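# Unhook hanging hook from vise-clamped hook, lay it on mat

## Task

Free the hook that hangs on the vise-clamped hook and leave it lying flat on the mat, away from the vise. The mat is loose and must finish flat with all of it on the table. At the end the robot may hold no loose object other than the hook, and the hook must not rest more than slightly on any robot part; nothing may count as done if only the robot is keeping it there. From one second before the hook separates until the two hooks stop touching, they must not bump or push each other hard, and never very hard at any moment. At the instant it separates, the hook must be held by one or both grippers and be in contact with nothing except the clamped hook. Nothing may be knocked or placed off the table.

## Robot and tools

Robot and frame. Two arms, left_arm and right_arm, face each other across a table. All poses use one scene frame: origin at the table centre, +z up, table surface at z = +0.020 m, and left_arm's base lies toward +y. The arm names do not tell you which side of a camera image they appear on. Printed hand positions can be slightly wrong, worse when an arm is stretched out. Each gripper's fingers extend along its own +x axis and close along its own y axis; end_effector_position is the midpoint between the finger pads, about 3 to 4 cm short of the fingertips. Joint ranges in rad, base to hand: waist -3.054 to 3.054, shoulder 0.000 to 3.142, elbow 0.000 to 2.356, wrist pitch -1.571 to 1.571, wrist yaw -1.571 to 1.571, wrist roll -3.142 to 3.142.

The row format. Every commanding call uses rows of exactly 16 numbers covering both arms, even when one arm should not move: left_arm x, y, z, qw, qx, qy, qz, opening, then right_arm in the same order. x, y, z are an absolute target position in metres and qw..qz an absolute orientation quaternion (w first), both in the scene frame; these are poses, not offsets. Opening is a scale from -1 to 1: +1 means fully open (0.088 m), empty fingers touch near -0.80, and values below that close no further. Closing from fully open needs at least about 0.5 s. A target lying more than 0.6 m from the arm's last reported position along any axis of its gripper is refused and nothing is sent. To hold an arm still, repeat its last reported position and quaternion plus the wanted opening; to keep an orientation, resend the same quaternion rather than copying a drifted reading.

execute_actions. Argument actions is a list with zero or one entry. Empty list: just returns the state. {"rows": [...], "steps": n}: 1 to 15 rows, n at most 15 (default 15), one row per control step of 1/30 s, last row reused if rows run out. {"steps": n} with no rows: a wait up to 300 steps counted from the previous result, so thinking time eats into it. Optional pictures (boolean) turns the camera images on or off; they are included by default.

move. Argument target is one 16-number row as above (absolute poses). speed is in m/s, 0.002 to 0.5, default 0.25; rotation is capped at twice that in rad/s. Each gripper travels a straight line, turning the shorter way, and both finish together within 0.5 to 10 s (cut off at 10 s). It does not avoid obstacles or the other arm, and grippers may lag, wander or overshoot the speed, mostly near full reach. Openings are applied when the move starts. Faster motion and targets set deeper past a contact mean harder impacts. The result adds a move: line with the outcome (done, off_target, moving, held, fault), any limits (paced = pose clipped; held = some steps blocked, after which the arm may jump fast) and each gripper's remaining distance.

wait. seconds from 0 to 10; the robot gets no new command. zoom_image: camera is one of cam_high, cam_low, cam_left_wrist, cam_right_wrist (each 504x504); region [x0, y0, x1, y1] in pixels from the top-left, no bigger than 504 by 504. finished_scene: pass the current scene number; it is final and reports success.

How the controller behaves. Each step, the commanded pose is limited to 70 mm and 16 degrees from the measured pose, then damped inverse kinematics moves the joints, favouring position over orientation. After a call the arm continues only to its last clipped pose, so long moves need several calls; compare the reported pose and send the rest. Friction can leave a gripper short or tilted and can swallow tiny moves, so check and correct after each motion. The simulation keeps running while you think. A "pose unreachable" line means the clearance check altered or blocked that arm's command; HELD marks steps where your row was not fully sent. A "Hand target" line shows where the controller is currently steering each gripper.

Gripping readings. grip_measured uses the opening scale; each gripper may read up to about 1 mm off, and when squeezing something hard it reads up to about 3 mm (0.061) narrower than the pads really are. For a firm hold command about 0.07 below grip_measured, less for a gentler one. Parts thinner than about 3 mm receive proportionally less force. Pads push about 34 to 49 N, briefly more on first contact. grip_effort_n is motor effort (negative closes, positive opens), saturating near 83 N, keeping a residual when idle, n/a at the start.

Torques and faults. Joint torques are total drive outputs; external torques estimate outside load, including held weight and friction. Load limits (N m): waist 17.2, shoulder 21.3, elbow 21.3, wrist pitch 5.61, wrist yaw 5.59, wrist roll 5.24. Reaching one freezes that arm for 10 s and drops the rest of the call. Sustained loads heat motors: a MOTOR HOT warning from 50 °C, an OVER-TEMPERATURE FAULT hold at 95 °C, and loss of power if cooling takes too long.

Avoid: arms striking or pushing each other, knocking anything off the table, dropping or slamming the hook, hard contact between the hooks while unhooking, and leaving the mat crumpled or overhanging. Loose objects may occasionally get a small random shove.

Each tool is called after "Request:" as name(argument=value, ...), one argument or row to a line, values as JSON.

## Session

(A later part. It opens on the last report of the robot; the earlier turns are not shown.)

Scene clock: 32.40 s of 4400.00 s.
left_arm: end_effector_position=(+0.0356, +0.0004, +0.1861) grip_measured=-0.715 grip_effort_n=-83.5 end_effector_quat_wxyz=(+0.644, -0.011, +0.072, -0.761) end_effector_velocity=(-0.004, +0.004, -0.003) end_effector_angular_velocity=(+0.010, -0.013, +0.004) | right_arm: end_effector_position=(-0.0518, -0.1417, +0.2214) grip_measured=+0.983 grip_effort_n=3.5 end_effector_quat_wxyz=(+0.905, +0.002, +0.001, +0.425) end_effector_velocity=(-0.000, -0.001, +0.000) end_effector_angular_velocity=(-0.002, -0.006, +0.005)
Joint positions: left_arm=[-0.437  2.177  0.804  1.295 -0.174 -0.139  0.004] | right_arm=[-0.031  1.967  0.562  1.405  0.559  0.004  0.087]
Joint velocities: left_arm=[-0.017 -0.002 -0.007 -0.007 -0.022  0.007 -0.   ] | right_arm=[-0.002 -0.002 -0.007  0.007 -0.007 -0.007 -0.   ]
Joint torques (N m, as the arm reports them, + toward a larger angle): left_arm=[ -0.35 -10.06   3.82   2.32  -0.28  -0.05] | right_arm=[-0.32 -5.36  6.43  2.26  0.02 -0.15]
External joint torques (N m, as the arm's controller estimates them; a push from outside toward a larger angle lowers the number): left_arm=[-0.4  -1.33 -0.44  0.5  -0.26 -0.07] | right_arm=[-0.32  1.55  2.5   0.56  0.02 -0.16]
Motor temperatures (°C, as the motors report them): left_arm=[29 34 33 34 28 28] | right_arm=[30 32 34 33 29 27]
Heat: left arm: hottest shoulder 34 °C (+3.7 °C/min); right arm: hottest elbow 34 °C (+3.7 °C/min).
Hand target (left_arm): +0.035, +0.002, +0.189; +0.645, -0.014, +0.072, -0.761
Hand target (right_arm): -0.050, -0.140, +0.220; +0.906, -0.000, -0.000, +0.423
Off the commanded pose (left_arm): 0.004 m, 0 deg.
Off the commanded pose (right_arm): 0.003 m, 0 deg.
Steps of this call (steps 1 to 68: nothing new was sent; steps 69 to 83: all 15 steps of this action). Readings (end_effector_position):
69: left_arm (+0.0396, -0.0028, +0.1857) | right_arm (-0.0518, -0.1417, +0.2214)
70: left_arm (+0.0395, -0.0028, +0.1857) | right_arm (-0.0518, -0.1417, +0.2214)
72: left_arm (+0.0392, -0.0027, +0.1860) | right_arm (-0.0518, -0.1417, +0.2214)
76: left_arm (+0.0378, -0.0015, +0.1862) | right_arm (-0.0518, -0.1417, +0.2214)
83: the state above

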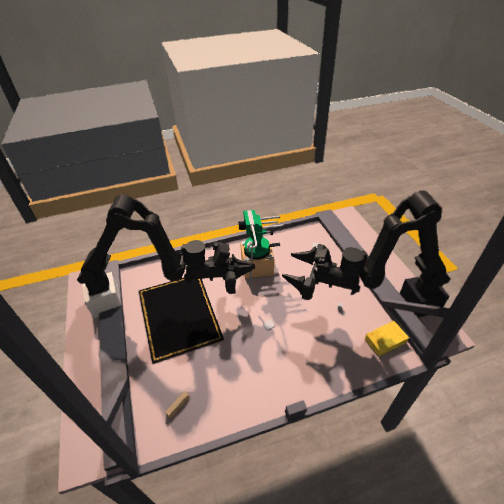

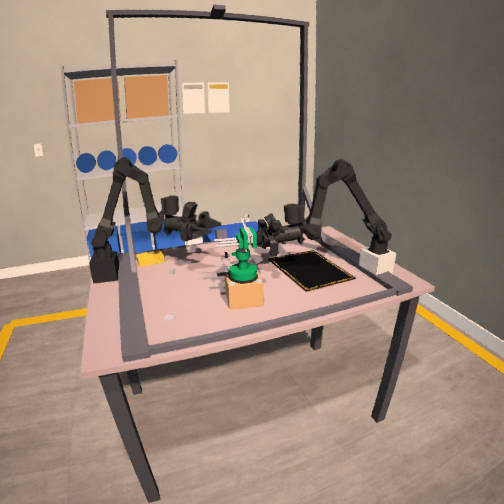

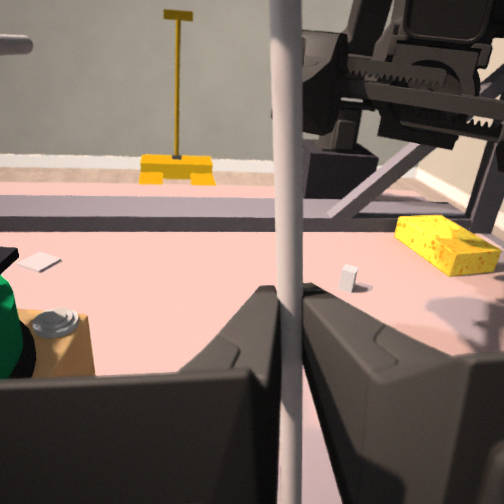

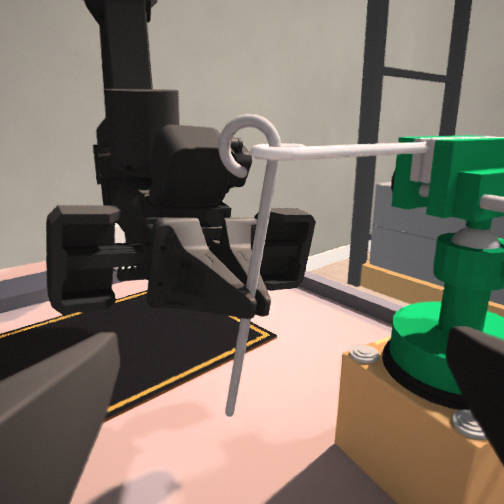

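Request:
execute_actions(
  actions=[
    {"rows": [[0.035,0.0025,0.1897,0.645,-0.014,0.072,-0.761,-0.85,-0.05,-0.14,0.22,0.906,0,0,0.423,1.0],[0.035,0.0025,0.1904,0.645,-0.014,0.072,-0.761,-0.85,-0.05,-0.14,0.22,0.906,0,0,0.423,1.0],[0.035,0.0025,0.1911,0.645,-0.014,0.072,-0.761,-0.85,-0.05,-0.14,0.22,0.906,0,0,0.423,1.0],[0.035,0.0025,0.1918,0.645,-0.014,0.072,-0.761,-0.85,-0.05,-0.14,0.22,0.906,0,0,0.423,1.0],[0.035,0.0025,0.1925,0.645,-0.014,0.072,-0.761,-0.85,-0.05,-0.14,0.22,0.906,0,0,0.423,1.0],[0.035,0.0025,0.1932,0.645,-0.014,0.072,-0.761,-0.85,-0.05,-0.14,0.22,0.906,0,0,0.423,1.0],[0.035,0.0025,0.1939,0.645,-0.014,0.072,-0.761,-0.85,-0.05,-0.14,0.22,0.906,0,0,0.423,1.0],[0.035,0.0025,0.1946,0.645,-0.014,0.072,-0.761,-0.85,-0.05,-0.14,0.22,0.906,0,0,0.423,1.0],[0.035,0.0025,0.1953,0.645,-0.014,0.072,-0.761,-0.85,-0.05,-0.14,0.22,0.906,0,0,0.423,1.0],[0.035,0.0025,0.196,0.645,-0.014,0.072,-0.761,-0.85,-0.05,-0.14,0.22,0.906,0,0,0.423,1.0],[0.035,0.0025,0.1967,0.645,-0.014,0.072,-0.761,-0.85,-0.05,-0.14,0.22,0.906,0,0,0.423,1.0],[0.035,0.0025,0.1974,0.645,-0.014,0.072,-0.761,-0.85,-0.05,-0.14,0.22,0.906,0,0,0.423,1.0],[0.035,0.0025,0.1981,0.645,-0.014,0.072,-0.761,-0.85,-0.05,-0.14,0.22,0.906,0,0,0.423,1.0],[0.035,0.0025,0.1985,0.645,-0.014,0.072,-0.761,-0.85,-0.05,-0.14,0.22,0.906,0,0,0.423,1.0]], "steps": 15},
  ],
)

Request:
zoom_image(
  camera="cam_right_wrist",
  region=[200, 90, 330, 220],
)

Scene clock: 34.57 s of 4400.00 s.
left_arm: end_effector_position=(+0.0357, +0.0005, +0.1948) grip_measured=-0.715 grip_effort_n=-83.5 end_effector_quat_wxyz=(+0.645, -0.012, +0.072, -0.761) end_effector_velocity=(-0.000, +0.000, +0.020) end_effector_angular_velocity=(-0.020, +0.014, +0.005) | right_arm: end_effector_position=(-0.0518, -0.1417, +0.2214) grip_measured=+0.983 grip_effort_n=3.5 end_effector_quat_wxyz=(+0.905, +0.002, +0.001, +0.425) end_effector_velocity=(+0.000, -0.000, +0.004) end_effector_angular_velocity=(+0.007, -0.007, +0.005)
Joint positions: left_arm=[-0.437  2.145  0.802  1.268 -0.176 -0.139  0.004] | right_arm=[-0.031  1.967  0.562  1.405  0.559  0.004  0.087]
Joint velocities: left_arm=[-0.002 -0.061 -0.002 -0.037 -0.007 -0.007 -0.   ] | right_arm=[-0.002 -0.007 -0.002  0.007 -0.007 -0.007 -0.   ]
Joint torques (N m, as the arm reports them, + toward a larger angle): left_arm=[-0.41 -9.87  4.04  2.04 -0.22 -0.05] | right_arm=[-0.09 -5.38  6.29  2.25  0.04 -0.13]
External joint torques (N m, as the arm's controller estimates them; a push from outside toward a larger angle lowers the number): left_arm=[-0.37 -1.29 -0.33  0.25 -0.21 -0.07] | right_arm=[-0.11  1.6   2.33  0.53  0.04 -0.14]
Motor temperatures (°C, as the motors report them): left_arm=[29 35 33 34 28 28] | right_arm=[30 32 34 33 29 27]
Heat: left arm: hottest shoulder 35 °C (+5.2 °C/min); right arm: hottest elbow 34 °C (+3.5 °C/min).
Hand target (left_arm): +0.035, +0.002, +0.198; +0.645, -0.014, +0.072, -0.761
Hand target (right_arm): -0.050, -0.140, +0.220; +0.906, -0.000, +0.000, +0.423
Off the commanded pose (left_arm): 0.004 m, 0 deg.
Off the commanded pose (right_arm): 0.003 m, 0 deg.
Steps of this call (steps 1 to 50: nothing new was sent; steps 51 to 65: all 15 steps of this action). Readings (end_effector_position):
51: left_arm (+0.0357, +0.0006, +0.1861) | right_arm (-0.0518, -0.1417, +0.2214)
52: left_arm (+0.0358, +0.0006, +0.1864) | right_arm (-0.0518, -0.1417, +0.2214)
54: left_arm (+0.0358, +0.0007, +0.1872) | right_arm (-0.0518, -0.1417, +0.2214)
58: left_arm (+0.0358, +0.0006, +0.1899) | right_arm (-0.0518, -0.1417, +0.2214)
65: the state above

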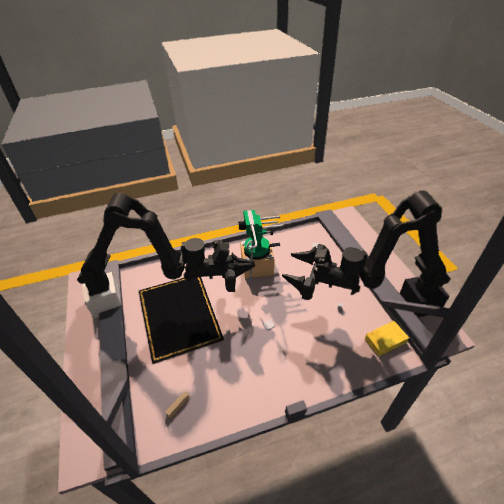

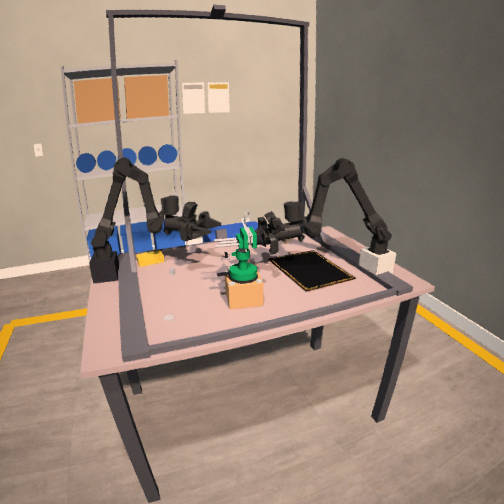

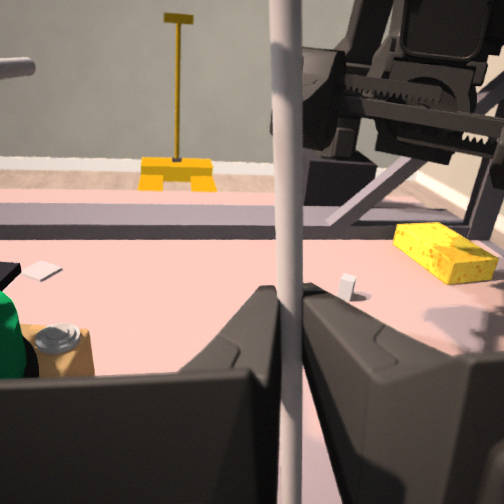

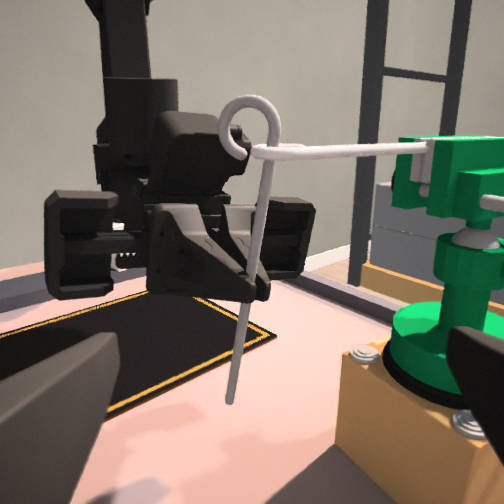

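Region (200, 90, 330, 220) of cam_right_wrist's 504x504 image, scaled by 3.877, with more detail than that image has.

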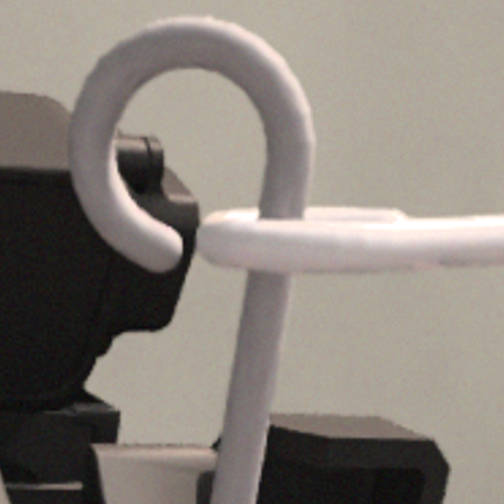

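Request:
execute_actions(
  actions=[
    {"rows": [[0.0353,0.0025,0.1992,0.645,-0.014,0.072,-0.761,-0.85,-0.05,-0.14,0.22,0.906,0,0,0.423,1.0],[0.0356,0.0024,0.1999,0.645,-0.014,0.072,-0.761,-0.85,-0.05,-0.14,0.22,0.906,0,0,0.423,1.0],[0.0359,0.0023,0.2006,0.645,-0.014,0.072,-0.761,-0.85,-0.05,-0.14,0.22,0.906,0,0,0.423,1.0],[0.0362,0.0022,0.2013,0.645,-0.014,0.072,-0.761,-0.85,-0.05,-0.14,0.22,0.906,0,0,0.423,1.0],[0.0365,0.0021,0.202,0.645,-0.014,0.072,-0.761,-0.85,-0.05,-0.14,0.22,0.906,0,0,0.423,1.0],[0.0368,0.002,0.2027,0.645,-0.014,0.072,-0.761,-0.85,-0.05,-0.14,0.22,0.906,0,0,0.423,1.0],[0.037,0.0019,0.2034,0.645,-0.014,0.072,-0.761,-0.85,-0.05,-0.14,0.22,0.906,0,0,0.423,1.0],[0.0372,0.0018,0.2041,0.645,-0.014,0.072,-0.761,-0.85,-0.05,-0.14,0.22,0.906,0,0,0.423,1.0],[0.0374,0.0017,0.2048,0.645,-0.014,0.072,-0.761,-0.85,-0.05,-0.14,0.22,0.906,0,0,0.423,1.0],[0.0376,0.0016,0.2055,0.645,-0.014,0.072,-0.761,-0.85,-0.05,-0.14,0.22,0.906,0,0,0.423,1.0],[0.0378,0.0015,0.2062,0.645,-0.014,0.072,-0.761,-0.85,-0.05,-0.14,0.22,0.906,0,0,0.423,1.0],[0.038,0.0014,0.2069,0.645,-0.014,0.072,-0.761,-0.85,-0.05,-0.14,0.22,0.906,0,0,0.423,1.0],[0.0382,0.0013,0.2076,0.645,-0.014,0.072,-0.761,-0.85,-0.05,-0.14,0.22,0.906,0,0,0.423,1.0],[0.0384,0.0012,0.2083,0.645,-0.014,0.072,-0.761,-0.85,-0.05,-0.14,0.22,0.906,0,0,0.423,1.0],[0.0386,0.0011,0.209,0.645,-0.014,0.072,-0.761,-0.85,-0.05,-0.14,0.22,0.906,0,0,0.423,1.0]], "steps": 15},
  ],
)

Request:
zoom_image(
  camera="cam_right_wrist",
  region=[200, 60, 330, 190],
)

Scene clock: 36.60 s of 4400.00 s.
left_arm: end_effector_position=(+0.0362, +0.0006, +0.2041) grip_measured=-0.715 grip_effort_n=-83.5 end_effector_quat_wxyz=(+0.645, -0.012, +0.072, -0.761) end_effector_velocity=(+0.003, +0.001, +0.015) end_effector_angular_velocity=(+0.020, -0.014, -0.001) | right_arm: end_effector_position=(-0.0518, -0.1417, +0.2214) grip_measured=+0.983 grip_effort_n=3.5 end_effector_quat_wxyz=(+0.905, +0.002, +0.001, +0.425) end_effector_velocity=(+0.000, -0.000, -0.001) end_effector_angular_velocity=(-0.012, -0.005, +0.005)
Joint positions: left_arm=[-0.436  2.107  0.801  1.229 -0.176 -0.139  0.004] | right_arm=[-0.031  1.967  0.562  1.405  0.559  0.004  0.087]
Joint velocities: left_arm=[ 0.007 -0.081 -0.007 -0.095  0.007  0.007 -0.   ] | right_arm=[-0.002 -0.002 -0.002 -0.007 -0.007 -0.007 -0.   ]
Joint torques (N m, as the arm reports them, + toward a larger angle): left_arm=[  0.36 -10.01   4.37   2.08   0.13  -0.02] | right_arm=[-0.16 -5.4   6.44  2.22  0.07 -0.18]
External joint torques (N m, as the arm's controller estimates them; a push from outside toward a larger angle lowers the number): left_arm=[ 0.37 -1.34 -0.26  0.24  0.12 -0.04] | right_arm=[-0.16  1.51  2.5   0.53  0.07 -0.19]
Motor temperatures (°C, as the motors report them): left_arm=[29 36 33 34 28 28] | right_arm=[30 32 34 33 29 27]
Heat: left arm: hottest shoulder 36 °C (+6.6 °C/min); right arm: hottest elbow 34 °C (+3.3 °C/min).
Hand target (left_arm): +0.038, +0.001, +0.209; +0.645, -0.014, +0.072, -0.761
Hand target (right_arm): -0.050, -0.140, +0.220; +0.906, -0.000, +0.000, +0.423
Off the commanded pose (left_arm): 0.005 m, 0 deg.
Off the commanded pose (right_arm): 0.003 m, 0 deg.
Steps of this call (steps 1 to 46: nothing new was sent; steps 47 to 61: all 15 steps of this action). Readings (end_effector_position):
47: left_arm (+0.0357, +0.0005, +0.1961) | right_arm (-0.0518, -0.1417, +0.2214)
48: left_arm (+0.0357, +0.0006, +0.1961) | right_arm (-0.0518, -0.1417, +0.2214)
50: left_arm (+0.0358, +0.0006, +0.1969) | right_arm (-0.0518, -0.1417, +0.2214)
54: left_arm (+0.0358, +0.0006, +0.1996) | right_arm (-0.0518, -0.1417, +0.2214)
61: the state above

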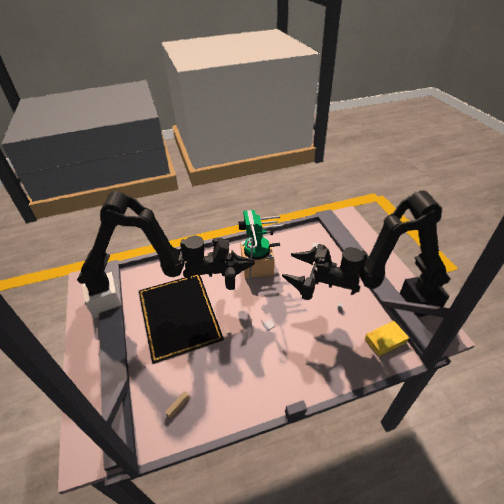

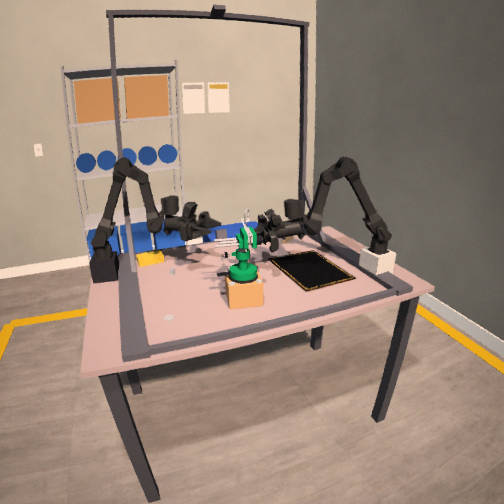

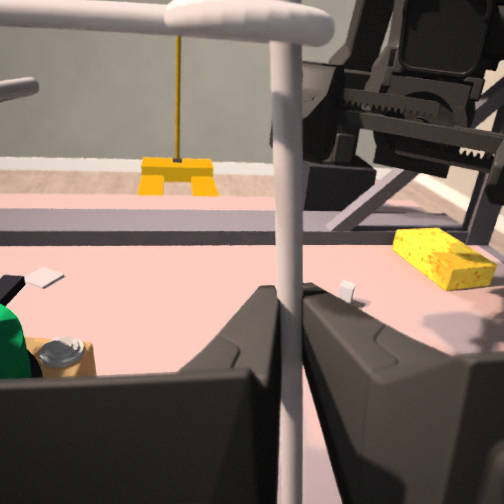

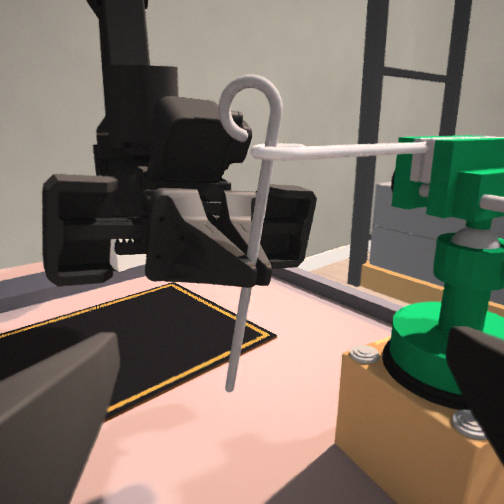

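Region (200, 60, 330, 190) of cam_right_wrist's 504x504 image, scaled by 3.877, with more detail than that image has.

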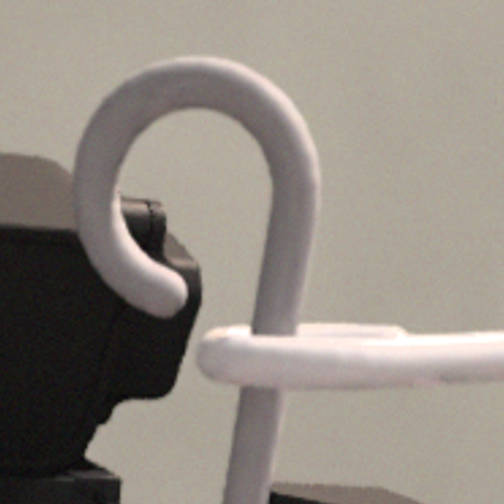

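Request:
execute_actions(
  actions=[
    {"rows": [[0.0389,0.001,0.2096,0.645,-0.014,0.072,-0.761,-0.85,-0.05,-0.14,0.223,0.906,0,0,0.423,1.0],[0.0392,0.0009,0.2102,0.645,-0.014,0.072,-0.761,-0.85,-0.05,-0.14,0.227,0.906,0,0,0.423,1.0],[0.0395,0.0008,0.2108,0.645,-0.014,0.072,-0.761,-0.85,-0.05,-0.14,0.232,0.904,-0.01,0.02,0.425,1.0],[0.0398,0.0007,0.2114,0.645,-0.014,0.072,-0.761,-0.85,-0.05,-0.14,0.237,0.902,-0.02,0.035,0.428,1.0],[0.0401,0.0006,0.212,0.645,-0.014,0.072,-0.761,-0.85,-0.05,-0.14,0.242,0.9,-0.03,0.05,0.43,1.0],[0.0404,0.0005,0.2126,0.645,-0.014,0.072,-0.761,-0.85,-0.05,-0.14,0.247,0.897,-0.04,0.065,0.433,1.0],[0.0407,0.0004,0.2132,0.645,-0.014,0.072,-0.761,-0.85,-0.05,-0.14,0.252,0.894,-0.05,0.08,0.436,1.0],[0.041,0.0003,0.2138,0.645,-0.014,0.072,-0.761,-0.85,-0.05,-0.14,0.257,0.89,-0.06,0.095,0.438,1.0],[0.0413,0.0002,0.2144,0.645,-0.014,0.072,-0.761,-0.85,-0.05,-0.14,0.262,0.886,-0.07,0.11,0.44,1.0],[0.0416,0.0001,0.215,0.645,-0.014,0.072,-0.761,-0.85,-0.05,-0.14,0.267,0.882,-0.08,0.125,0.443,1.0],[0.0419,0.0,0.2156,0.645,-0.014,0.072,-0.761,-0.85,-0.05,-0.14,0.272,0.878,-0.09,0.14,0.445,1.0],[0.0422,-0.0001,0.2162,0.645,-0.014,0.072,-0.761,-0.85,-0.05,-0.14,0.277,0.873,-0.1,0.155,0.447,1.0],[0.0425,-0.0002,0.2168,0.645,-0.014,0.072,-0.761,-0.85,-0.05,-0.14,0.282,0.868,-0.11,0.17,0.45,1.0],[0.0428,-0.0003,0.2174,0.645,-0.014,0.072,-0.761,-0.85,-0.05,-0.14,0.287,0.863,-0.12,0.185,0.452,1.0],[0.043,-0.0004,0.218,0.645,-0.014,0.072,-0.761,-0.85,-0.05,-0.14,0.29,0.858,-0.13,0.2,0.454,1.0]], "steps": 15},
  ],
  pictures=false,
)

Request:
move(
  target=[0.043,-0.0004,0.218,0.645,-0.014,0.072,-0.761,-0.85,0.016,-0.084,0.36,0.748,-0.248,0.39,0.476,1.0],
  speed=0.15,
)

Scene clock: 39.90 s of 4400.00 s.
left_arm: end_effector_position=(+0.0408, -0.0006, +0.2128) grip_measured=-0.715 grip_effort_n=-83.5 end_effector_quat_wxyz=(+0.645, -0.011, +0.073, -0.760) end_effector_velocity=(+0.008, -0.001, +0.015) end_effector_angular_velocity=(+0.008, -0.024, -0.002) | right_arm: end_effector_position=(-0.0521, -0.1436, +0.2694) grip_measured=+0.983 grip_effort_n=3.5 end_effector_quat_wxyz=(+0.880, -0.091, +0.118, +0.451) end_effector_velocity=(+0.003, -0.003, +0.153) end_effector_angular_velocity=(-0.767, +0.486, +0.222)
Joint positions: left_arm=[-0.423  2.071  0.801  1.192 -0.163 -0.139  0.004] | right_arm=[-0.069  1.547  0.725  0.497  0.439  0.086  0.087]
Joint velocities: left_arm=[ 0.022 -0.071 -0.002 -0.081  0.022  0.022 -0.   ] | right_arm=[-0.164 -0.716  0.935 -2.586 -0.476  0.227  0.   ]
Joint torques (N m, as the arm reports them, + toward a larger angle): left_arm=[ 0.18 -9.9   4.86  2.1   0.15  0.  ] | right_arm=[-0.35 -6.43  9.59  2.07  0.04  0.28]
External joint torques (N m, as the arm's controller estimates them; a push from outside toward a larger angle lowers the number): left_arm=[ 0.23 -1.22 -0.02  0.23  0.15 -0.02] | right_arm=[-0.26 -0.39  3.2   0.31 -0.06  0.27]
Motor temperatures (°C, as the motors report them): left_arm=[29 37 33 34 28 28] | right_arm=[30 32 34 34 29 27]
Heat: left arm: hottest shoulder 37 °C (+7.5 °C/min); right arm: hottest elbow 34 °C (+3.0 °C/min).
Hand target (left_arm): +0.043, -0.001, +0.218; +0.645, -0.014, +0.072, -0.761
Hand target (right_arm): -0.051, -0.147, +0.291; +0.869, -0.109, +0.157, +0.457
Off the commanded pose (left_arm): 0.006 m, 0 deg.
Off the commanded pose (right_arm): 0.021 m, 11 deg.
Steps of this call (steps 1 to 84: nothing new was sent; steps 85 to 99: all 15 steps of this action). Readings (end_effector_position):
85: left_arm (+0.0370, +0.0004, +0.2061) | right_arm (-0.0518, -0.1417, +0.2214)
86: left_arm (+0.0370, +0.0004, +0.2062) | right_arm (-0.0518, -0.1416, +0.2208)
88: left_arm (+0.0374, +0.0003, +0.2067) | right_arm (-0.0519, -0.1419, +0.2181)
92: left_arm (+0.0386, -0.0000, +0.2090) | right_arm (-0.0520, -0.1436, +0.2315)
99: the state above

Scene clock: 42.90 s of 4400.00 s.
left_arm: end_effector_position=(+0.0417, -0.0007, +0.2144) grip_measured=-0.715 grip_effort_n=-83.5 end_effector_quat_wxyz=(+0.645, -0.011, +0.073, -0.760) end_effector_velocity=(+0.001, +0.002, -0.006) end_effector_angular_velocity=(+0.024, -0.016, +0.004) | right_arm: end_effector_position=(+0.0140, -0.0848, +0.3624) grip_measured=+0.983 grip_effort_n=3.5 end_effector_quat_wxyz=(+0.749, -0.248, +0.388, +0.476) end_effector_velocity=(+0.001, -0.004, +0.000) end_effector_angular_velocity=(-0.028, +0.005, +0.015)
Joint positions: left_arm=[-0.42   2.064  0.801  1.184 -0.161 -0.139  0.004] | right_arm=[-0.302  2.056  2.215 -1.116  0.021  0.025  0.087]
Joint velocities: left_arm=[-0.002 -0.002 -0.007 -0.022 -0.007  0.007 -0.   ] | right_arm=[-0.007  0.017  0.042 -0.051 -0.007 -0.022  0.   ]
Joint torques (N m, as the arm reports them, + toward a larger angle): left_arm=[ 0.29 -9.85  4.87  2.07  0.15 -0.01] | right_arm=[-0.15 -7.69  9.77  1.51 -0.09 -0.14]
External joint torques (N m, as the arm's controller estimates them; a push from outside toward a larger angle lowers the number): left_arm=[ 0.3  -1.37  0.1   0.26  0.16 -0.02] | right_arm=[-0.09  2.22  3.45  0.23 -0.1  -0.14]
Motor temperatures (°C, as the motors report them): left_arm=[29 37 33 35 28 28] | right_arm=[30 32 35 34 29 27]
Heat: left arm: hottest shoulder 37 °C (+7.0 °C/min); right arm: hottest elbow 35 °C (+4.2 °C/min).
Hand target (left_arm): +0.043, -0.000, +0.218; +0.645, -0.014, +0.072, -0.761
Hand target (right_arm): +0.016, -0.083, +0.360; +0.748, -0.250, +0.389, +0.476
Off the commanded pose (left_arm): 0.004 m, 0 deg.
Off the commanded pose (right_arm): 0.003 m, 0 deg.
move: done

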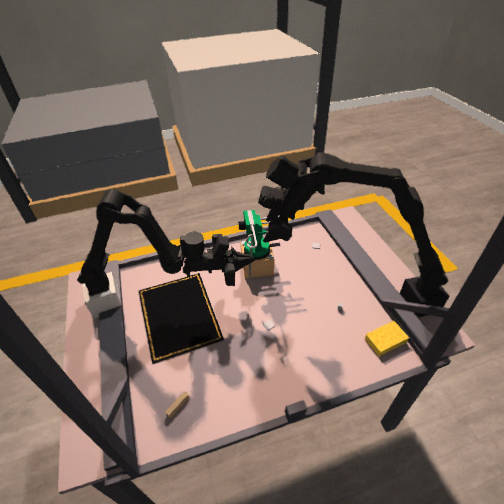

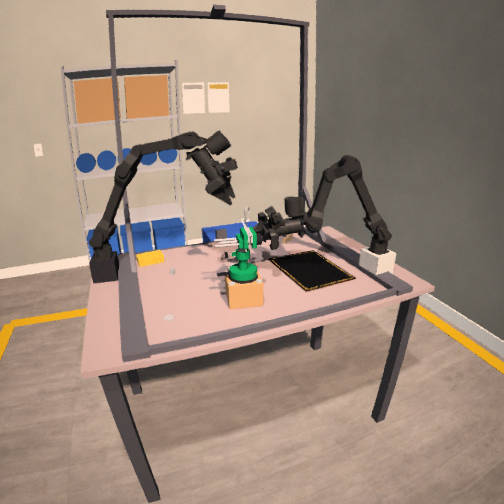

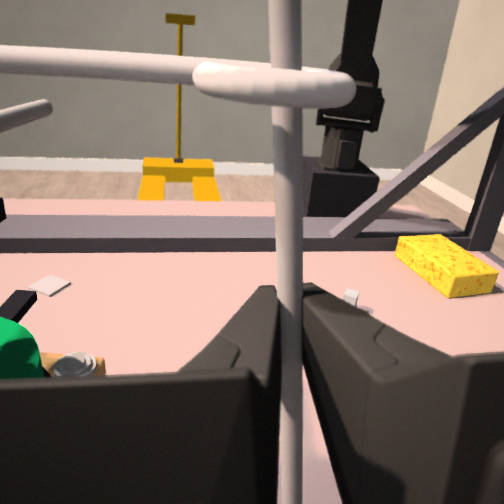

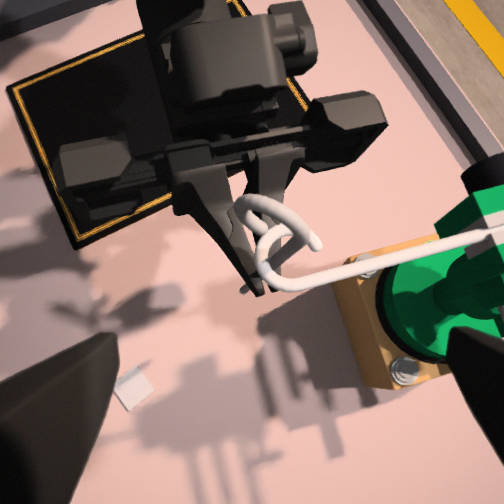

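Request:
zoom_image(
  camera="cam_right_wrist",
  region=[220, 180, 360, 320],
)

Region (220, 180, 360, 320) of cam_right_wrist's 504x504 image, scaled by 3.600, with more detail than that image has.

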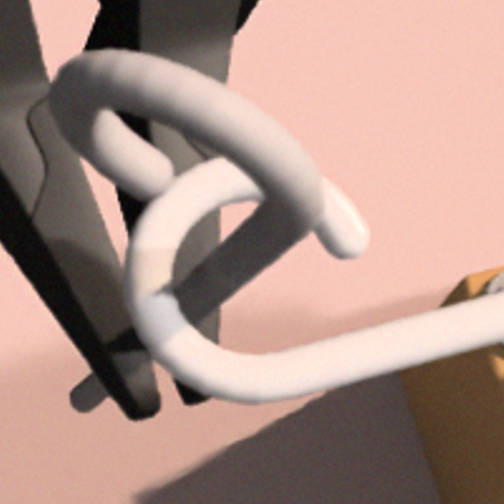

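Request:
execute_actions(
  actions=[
    {"rows": [[0.0432,-0.001,0.218,0.645,-0.014,0.072,-0.761,-0.85,0.016,-0.084,0.36,0.748,-0.248,0.39,0.476,1.0],[0.0434,-0.0016,0.218,0.645,-0.014,0.072,-0.761,-0.85,0.016,-0.084,0.36,0.748,-0.248,0.39,0.476,1.0],[0.0436,-0.0022,0.218,0.645,-0.014,0.072,-0.761,-0.85,0.016,-0.084,0.36,0.748,-0.248,0.39,0.476,1.0],[0.0438,-0.0028,0.218,0.645,-0.014,0.072,-0.761,-0.85,0.016,-0.084,0.36,0.748,-0.248,0.39,0.476,1.0],[0.044,-0.0034,0.218,0.645,-0.014,0.072,-0.761,-0.85,0.016,-0.084,0.36,0.748,-0.248,0.39,0.476,1.0],[0.0442,-0.004,0.218,0.645,-0.014,0.072,-0.761,-0.85,0.016,-0.084,0.36,0.748,-0.248,0.39,0.476,1.0],[0.0444,-0.0046,0.218,0.645,-0.014,0.072,-0.761,-0.85,0.016,-0.084,0.36,0.748,-0.248,0.39,0.476,1.0],[0.0446,-0.0052,0.218,0.645,-0.014,0.072,-0.761,-0.85,0.016,-0.084,0.36,0.748,-0.248,0.39,0.476,1.0],[0.0449,-0.0058,0.218,0.645,-0.014,0.072,-0.761,-0.85,0.016,-0.084,0.36,0.748,-0.248,0.39,0.476,1.0],[0.0452,-0.0064,0.218,0.645,-0.014,0.072,-0.761,-0.85,0.016,-0.084,0.36,0.748,-0.248,0.39,0.476,1.0],[0.0455,-0.007,0.218,0.645,-0.014,0.072,-0.761,-0.85,0.016,-0.084,0.36,0.748,-0.248,0.39,0.476,1.0],[0.0458,-0.0075,0.218,0.645,-0.014,0.072,-0.761,-0.85,0.016,-0.084,0.36,0.748,-0.248,0.39,0.476,1.0]], "steps": 15},
  ],
)

Request:
zoom_image(
  camera="cam_right_wrist",
  region=[220, 180, 360, 320],
)

Scene clock: 49.03 s of 4400.00 s.
left_arm: end_effector_position=(+0.0451, -0.0049, +0.2168) grip_measured=-0.715 grip_effort_n=-83.5 end_effector_quat_wxyz=(+0.646, -0.012, +0.073, -0.760) end_effector_velocity=(+0.003, -0.007, +0.003) end_effector_angular_velocity=(+0.009, +0.007, -0.004) | right_arm: end_effector_position=(+0.0144, -0.0844, +0.3629) grip_measured=+0.983 grip_effort_n=3.5 end_effector_quat_wxyz=(+0.749, -0.247, +0.388, +0.477) end_effector_velocity=(-0.001, -0.002, -0.001) end_effector_angular_velocity=(-0.006, +0.005, +0.008)
Joint positions: left_arm=[-0.407  2.064  0.815  1.174 -0.148 -0.139  0.004] | right_arm=[-0.303  2.059  2.22  -1.117  0.018  0.025  0.087]
Joint velocities: left_arm=[ 0.017 -0.002  0.027 -0.037  0.022 -0.007 -0.   ] | right_arm=[-0.002 -0.002 -0.002 -0.007 -0.007 -0.007 -0.   ]
Joint torques (N m, as the arm reports them, + toward a larger angle): left_arm=[ 0.16 -8.45  6.03  2.02  0.13  0.01] | right_arm=[-0.38 -9.23  7.95  1.73 -0.09 -0.1 ]
External joint torques (N m, as the arm's controller estimates them; a push from outside toward a larger angle lowers the number): left_arm=[0.23 0.06 1.23 0.21 0.13 0.  ] | right_arm=[-0.39  0.64  1.63  0.41 -0.09 -0.1 ]
Motor temperatures (°C, as the motors report them): left_arm=[29 39 33 35 28 28] | right_arm=[30 33 36 33 29 27]
Heat: left arm: hottest shoulder 39 °C (+8.6 °C/min); right arm: hottest elbow 36 °C (+4.9 °C/min).
Hand target (left_arm): +0.046, -0.007, +0.218; +0.645, -0.014, +0.072, -0.761
Hand target (right_arm): +0.016, -0.084, +0.360; +0.748, -0.248, +0.390, +0.476
Off the commanded pose (left_arm): 0.003 m, 0 deg.
Off the commanded pose (right_arm): 0.003 m, 0 deg.
Steps of this call (steps 1 to 90: nothing new was sent; then 2.63 s passed at rest; steps 91 to 105: all 15 steps of this action). Readings (end_effector_position):
91: left_arm (+0.0416, -0.0007, +0.2144) | right_arm (+0.0139, -0.0847, +0.3626)
92: left_arm (+0.0416, -0.0007, +0.2143) | right_arm (+0.0140, -0.0847, +0.3626)
94: left_arm (+0.0419, -0.0008, +0.2141) | right_arm (+0.0141, -0.0846, +0.3627)
98: left_arm (+0.0432, -0.0014, +0.2136) | right_arm (+0.0143, -0.0844, +0.3629)
105: the state above

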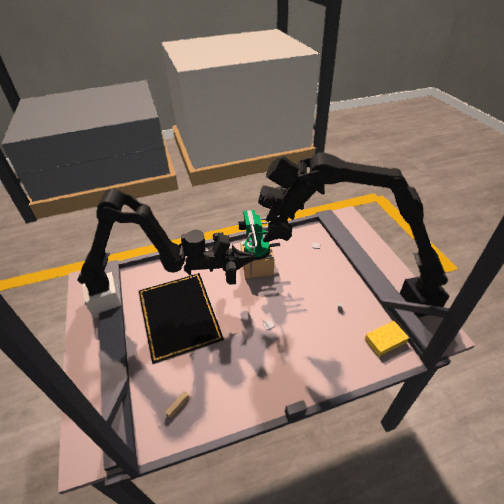

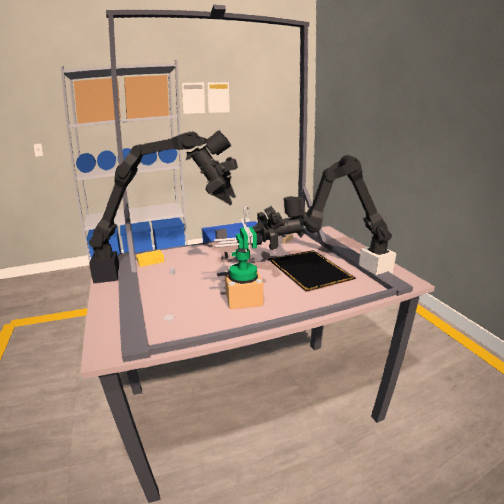

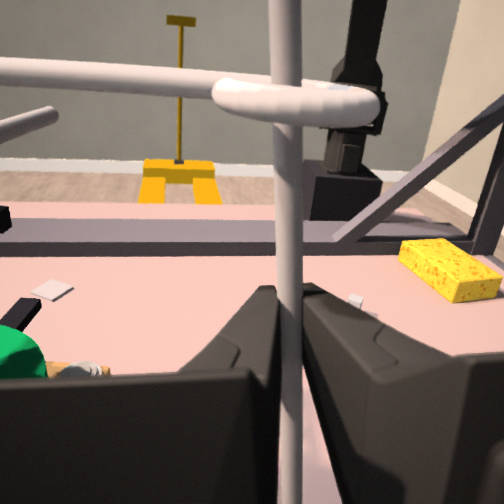

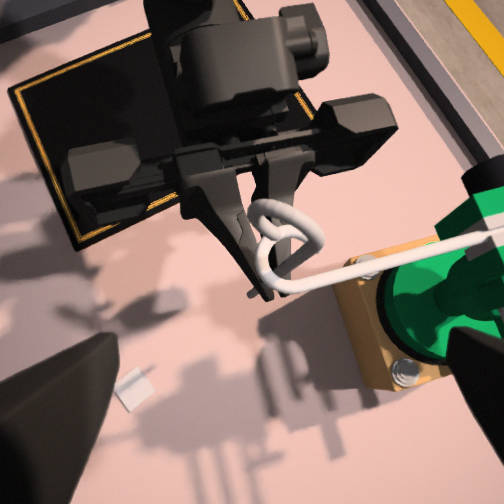

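Region (220, 180, 360, 320) of cam_right_wrist's 504x504 image, scaled by 3.600, with more detail than that image has.

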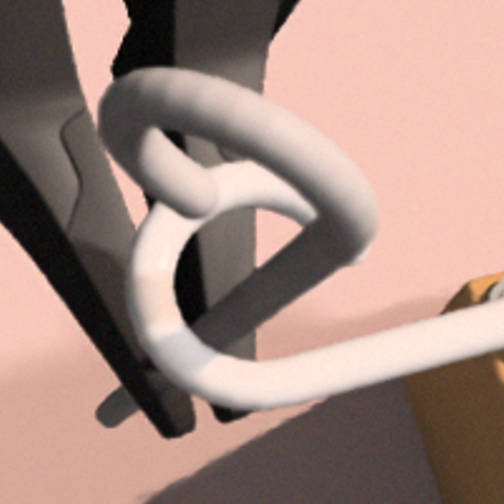

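Request:
execute_actions(
  actions=[
    {"rows": [[0.046,-0.0078,0.218,0.645,-0.014,0.072,-0.761,-0.85,0.016,-0.084,0.36,0.748,-0.248,0.39,0.476,1.0],[0.0462,-0.0081,0.218,0.645,-0.014,0.072,-0.761,-0.85,0.016,-0.084,0.36,0.748,-0.248,0.39,0.476,1.0],[0.0464,-0.0084,0.218,0.645,-0.014,0.072,-0.761,-0.85,0.016,-0.084,0.36,0.748,-0.248,0.39,0.476,1.0],[0.0467,-0.0087,0.218,0.645,-0.014,0.072,-0.761,-0.85,0.016,-0.084,0.36,0.748,-0.248,0.39,0.476,1.0],[0.047,-0.009,0.218,0.645,-0.014,0.072,-0.761,-0.85,0.016,-0.084,0.36,0.748,-0.248,0.39,0.476,1.0],[0.0473,-0.0093,0.218,0.645,-0.014,0.072,-0.761,-0.85,0.016,-0.084,0.36,0.748,-0.248,0.39,0.476,1.0],[0.0476,-0.0096,0.218,0.645,-0.014,0.072,-0.761,-0.85,0.016,-0.084,0.36,0.748,-0.248,0.39,0.476,1.0],[0.048,-0.0098,0.218,0.645,-0.014,0.072,-0.761,-0.85,0.016,-0.084,0.36,0.748,-0.248,0.39,0.476,1.0],[0.0484,-0.01,0.218,0.645,-0.014,0.072,-0.761,-0.85,0.016,-0.084,0.36,0.748,-0.248,0.39,0.476,1.0],[0.0488,-0.0101,0.218,0.645,-0.014,0.072,-0.761,-0.85,0.016,-0.084,0.36,0.748,-0.248,0.39,0.476,1.0],[0.0492,-0.0102,0.218,0.645,-0.014,0.072,-0.761,-0.85,0.016,-0.084,0.36,0.748,-0.248,0.39,0.476,1.0]], "steps": 15},
  ],
)

Request:
zoom_image(
  camera="cam_right_wrist",
  region=[220, 180, 360, 320],
)

Scene clock: 52.40 s of 4400.00 s.
left_arm: end_effector_position=(+0.0486, -0.0081, +0.2187) grip_measured=-0.715 grip_effort_n=-83.5 end_effector_quat_wxyz=(+0.646, -0.014, +0.072, -0.760) end_effector_velocity=(+0.005, -0.000, -0.001) end_effector_angular_velocity=(+0.006, -0.010, +0.014) | right_arm: end_effector_position=(+0.0145, -0.0843, +0.3629) grip_measured=+0.983 grip_effort_n=3.5 end_effector_quat_wxyz=(+0.749, -0.247, +0.388, +0.477) end_effector_velocity=(-0.002, +0.002, +0.001) end_effector_angular_velocity=(+0.008, +0.002, +0.028)
Joint positions: left_arm=[-0.395  2.064  0.824  1.169 -0.136 -0.139  0.004] | right_arm=[-0.303  2.059  2.22  -1.117  0.018  0.025  0.087]
Joint velocities: left_arm=[ 0.007 -0.002 -0.002 -0.007 -0.007  0.007 -0.   ] | right_arm=[-0.002 -0.002 -0.002  0.007 -0.022 -0.022  0.   ]
Joint torques (N m, as the arm reports them, + toward a larger angle): left_arm=[ 0.18 -8.01  6.21  2.1   0.14  0.06] | right_arm=[-0.03 -9.05  7.86  1.75 -0.08 -0.06]
External joint torques (N m, as the arm's controller estimates them; a push from outside toward a larger angle lowers the number): left_arm=[0.2  0.62 1.29 0.28 0.15 0.04] | right_arm=[-0.05  0.87  1.53  0.43 -0.08 -0.06]
Motor temperatures (°C, as the motors report them): left_arm=[29 39 34 35 28 28] | right_arm=[30 34 36 33 29 27]
Heat: left arm: hottest shoulder 39 °C (+8.0 °C/min); right arm: hottest elbow 36 °C (+4.6 °C/min).
Hand target (left_arm): +0.049, -0.010, +0.218; +0.645, -0.014, +0.072, -0.761
Hand target (right_arm): +0.016, -0.084, +0.360; +0.748, -0.248, +0.390, +0.476
Off the commanded pose (left_arm): 0.002 m, 0 deg.
Off the commanded pose (right_arm): 0.003 m, 0 deg.
Steps of this call (steps 1 to 86: nothing new was sent; steps 87 to 101: all 15 steps of this action). Readings (end_effector_position):
87: left_arm (+0.0451, -0.0054, +0.2171) | right_arm (+0.0145, -0.0843, +0.3629)
88: left_arm (+0.0452, -0.0055, +0.2171) | right_arm (+0.0145, -0.0843, +0.3629)
90: left_arm (+0.0453, -0.0058, +0.2174) | right_arm (+0.0145, -0.0843, +0.3629)
94: left_arm (+0.0462, -0.0069, +0.2183) | right_arm (+0.0145, -0.0843, +0.3629)
101: the state above

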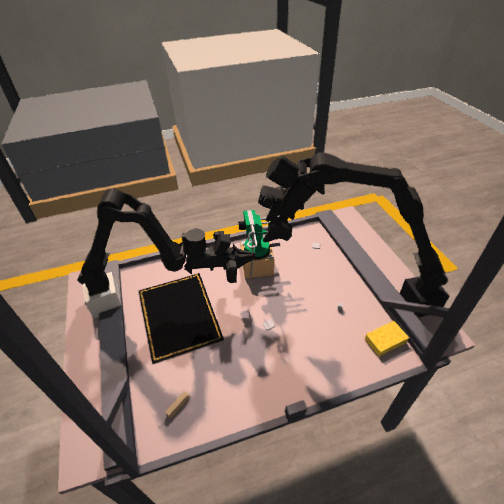

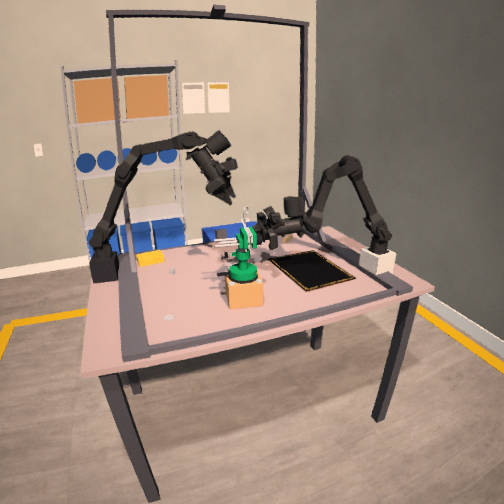

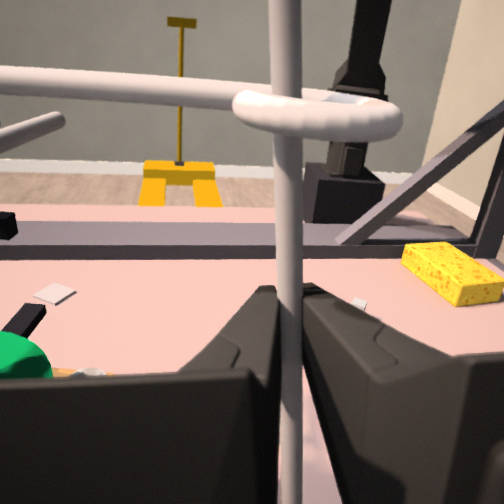

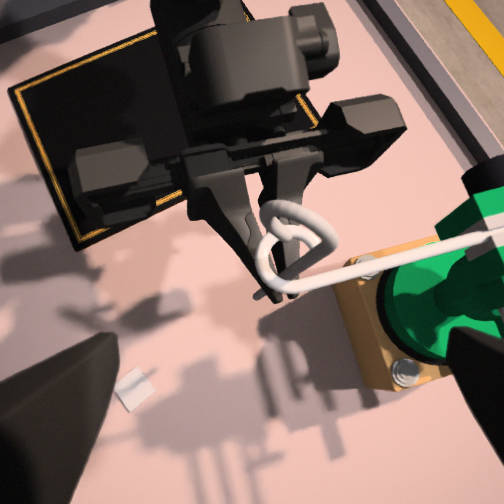

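Region (220, 180, 360, 320) of cam_right_wrist's 504x504 image, scaled by 3.600, with more detail than that image has.

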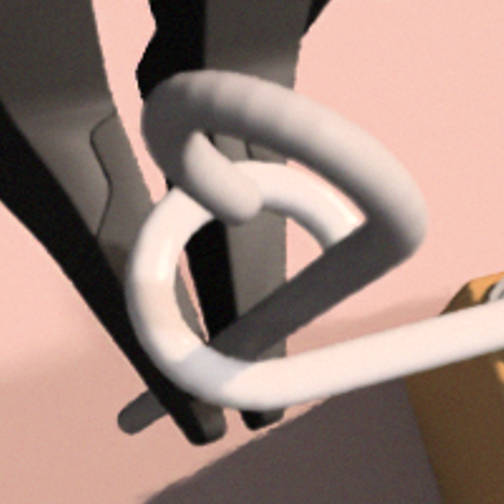

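Request:
execute_actions(
  actions=[
    {"rows": [[0.0492,-0.0105,0.218,0.645,-0.014,0.072,-0.761,-0.85,0.016,-0.084,0.36,0.748,-0.248,0.39,0.476,1.0],[0.0492,-0.0108,0.218,0.645,-0.014,0.072,-0.761,-0.85,0.016,-0.084,0.36,0.748,-0.248,0.39,0.476,1.0],[0.0492,-0.0111,0.218,0.645,-0.014,0.072,-0.761,-0.85,0.016,-0.084,0.36,0.748,-0.248,0.39,0.476,1.0],[0.0494,-0.0114,0.218,0.645,-0.014,0.072,-0.761,-0.85,0.016,-0.084,0.36,0.748,-0.248,0.39,0.476,1.0],[0.0497,-0.0116,0.218,0.645,-0.014,0.072,-0.761,-0.85,0.016,-0.084,0.36,0.748,-0.248,0.39,0.476,1.0],[0.05,-0.0117,0.218,0.645,-0.014,0.072,-0.761,-0.85,0.016,-0.084,0.36,0.748,-0.248,0.39,0.476,1.0],[0.0504,-0.0118,0.218,0.645,-0.014,0.072,-0.761,-0.85,0.016,-0.084,0.36,0.748,-0.248,0.39,0.476,1.0],[0.0508,-0.0119,0.218,0.645,-0.014,0.072,-0.761,-0.85,0.016,-0.084,0.36,0.748,-0.248,0.39,0.476,1.0],[0.0512,-0.012,0.218,0.645,-0.014,0.072,-0.761,-0.85,0.016,-0.084,0.36,0.748,-0.248,0.39,0.476,1.0],[0.0516,-0.0121,0.218,0.645,-0.014,0.072,-0.761,-0.85,0.016,-0.084,0.36,0.748,-0.248,0.39,0.476,1.0],[0.052,-0.0122,0.218,0.645,-0.014,0.072,-0.761,-0.85,0.016,-0.084,0.36,0.748,-0.248,0.39,0.476,1.0],[0.0524,-0.0123,0.218,0.645,-0.014,0.072,-0.761,-0.85,0.016,-0.084,0.36,0.748,-0.248,0.39,0.476,1.0]], "steps": 15},
  ],
)

Request:
zoom_image(
  camera="cam_right_wrist",
  region=[220, 180, 360, 320],
)

Scene clock: 55.00 s of 4400.00 s.
left_arm: end_effector_position=(+0.0515, -0.0101, +0.2200) grip_measured=-0.715 grip_effort_n=-83.5 end_effector_quat_wxyz=(+0.645, -0.016, +0.072, -0.760) end_effector_velocity=(+0.005, -0.002, +0.004) end_effector_angular_velocity=(-0.012, -0.002, -0.005) | right_arm: end_effector_position=(+0.0144, -0.0843, +0.3629) grip_measured=+0.983 grip_effort_n=3.5 end_effector_quat_wxyz=(+0.749, -0.247, +0.388, +0.477) end_effector_velocity=(-0.000, -0.001, +0.001) end_effector_angular_velocity=(-0.002, +0.003, +0.008)
Joint positions: left_arm=[-0.385  2.064  0.828  1.167 -0.126 -0.139  0.004] | right_arm=[-0.303  2.059  2.22  -1.117  0.017  0.025  0.087]
Joint velocities: left_arm=[ 0.017 -0.002  0.002  0.007  0.022  0.007  0.   ] | right_arm=[-0.002 -0.002  0.002 -0.007 -0.007 -0.007  0.   ]
Joint torques (N m, as the arm reports them, + toward a larger angle): left_arm=[ 0.17 -7.8   6.3   2.09  0.16  0.07] | right_arm=[-0.11 -9.02  7.75  1.7  -0.07 -0.1 ]
External joint torques (N m, as the arm's controller estimates them; a push from outside toward a larger angle lowers the number): left_arm=[0.23 0.89 1.33 0.25 0.16 0.05] | right_arm=[-0.03  1.01  1.35  0.37 -0.08 -0.11]
Motor temperatures (°C, as the motors report them): left_arm=[29 39 34 35 28 28] | right_arm=[30 34 36 33 29 27]
Heat: left arm: hottest shoulder 39 °C (+7.6 °C/min); right arm: hottest elbow 36 °C (+4.4 °C/min).
Hand target (left_arm): +0.052, -0.012, +0.218; +0.645, -0.014, +0.072, -0.761
Hand target (right_arm): +0.016, -0.084, +0.360; +0.748, -0.248, +0.390, +0.476
Off the commanded pose (left_arm): 0.003 m, 0 deg.
Off the commanded pose (right_arm): 0.003 m, 0 deg.
Steps of this call (steps 1 to 63: nothing new was sent; steps 64 to 78: all 15 steps of this action). Readings (end_effector_position):
64: left_arm (+0.0485, -0.0082, +0.2189) | right_arm (+0.0145, -0.0843, +0.3629)
65: left_arm (+0.0485, -0.0082, +0.2189) | right_arm (+0.0145, -0.0843, +0.3629)
67: left_arm (+0.0485, -0.0085, +0.2191) | right_arm (+0.0145, -0.0843, +0.3629)
71: left_arm (+0.0489, -0.0093, +0.2200) | right_arm (+0.0145, -0.0843, +0.3629)
78: the state above

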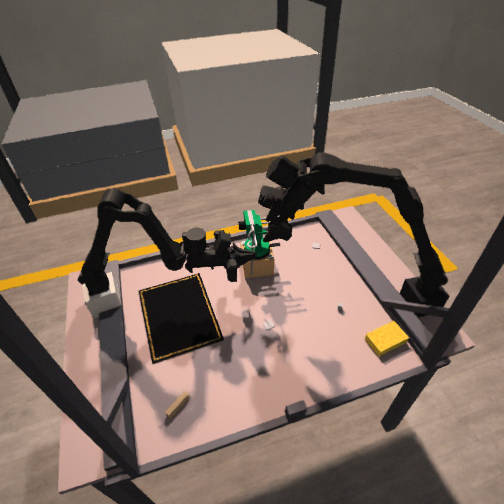

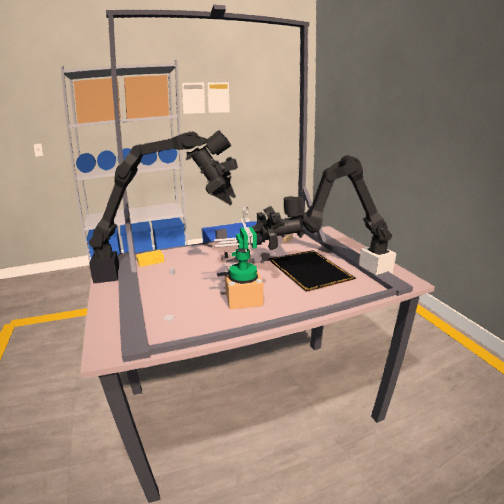

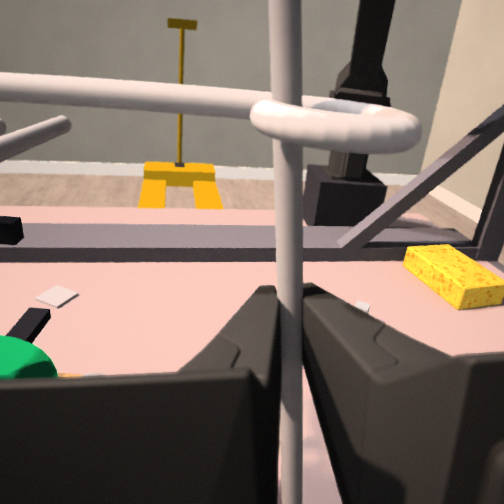

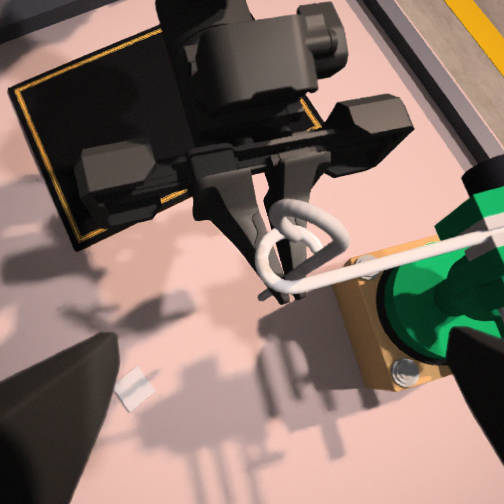

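Region (220, 180, 360, 320) of cam_right_wrist's 504x504 image, scaled by 3.600, with more detail than that image has.

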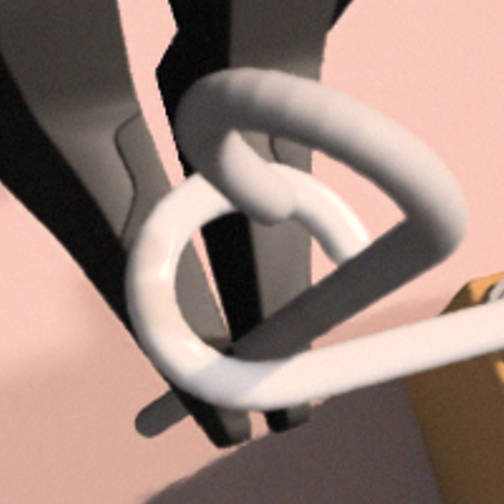

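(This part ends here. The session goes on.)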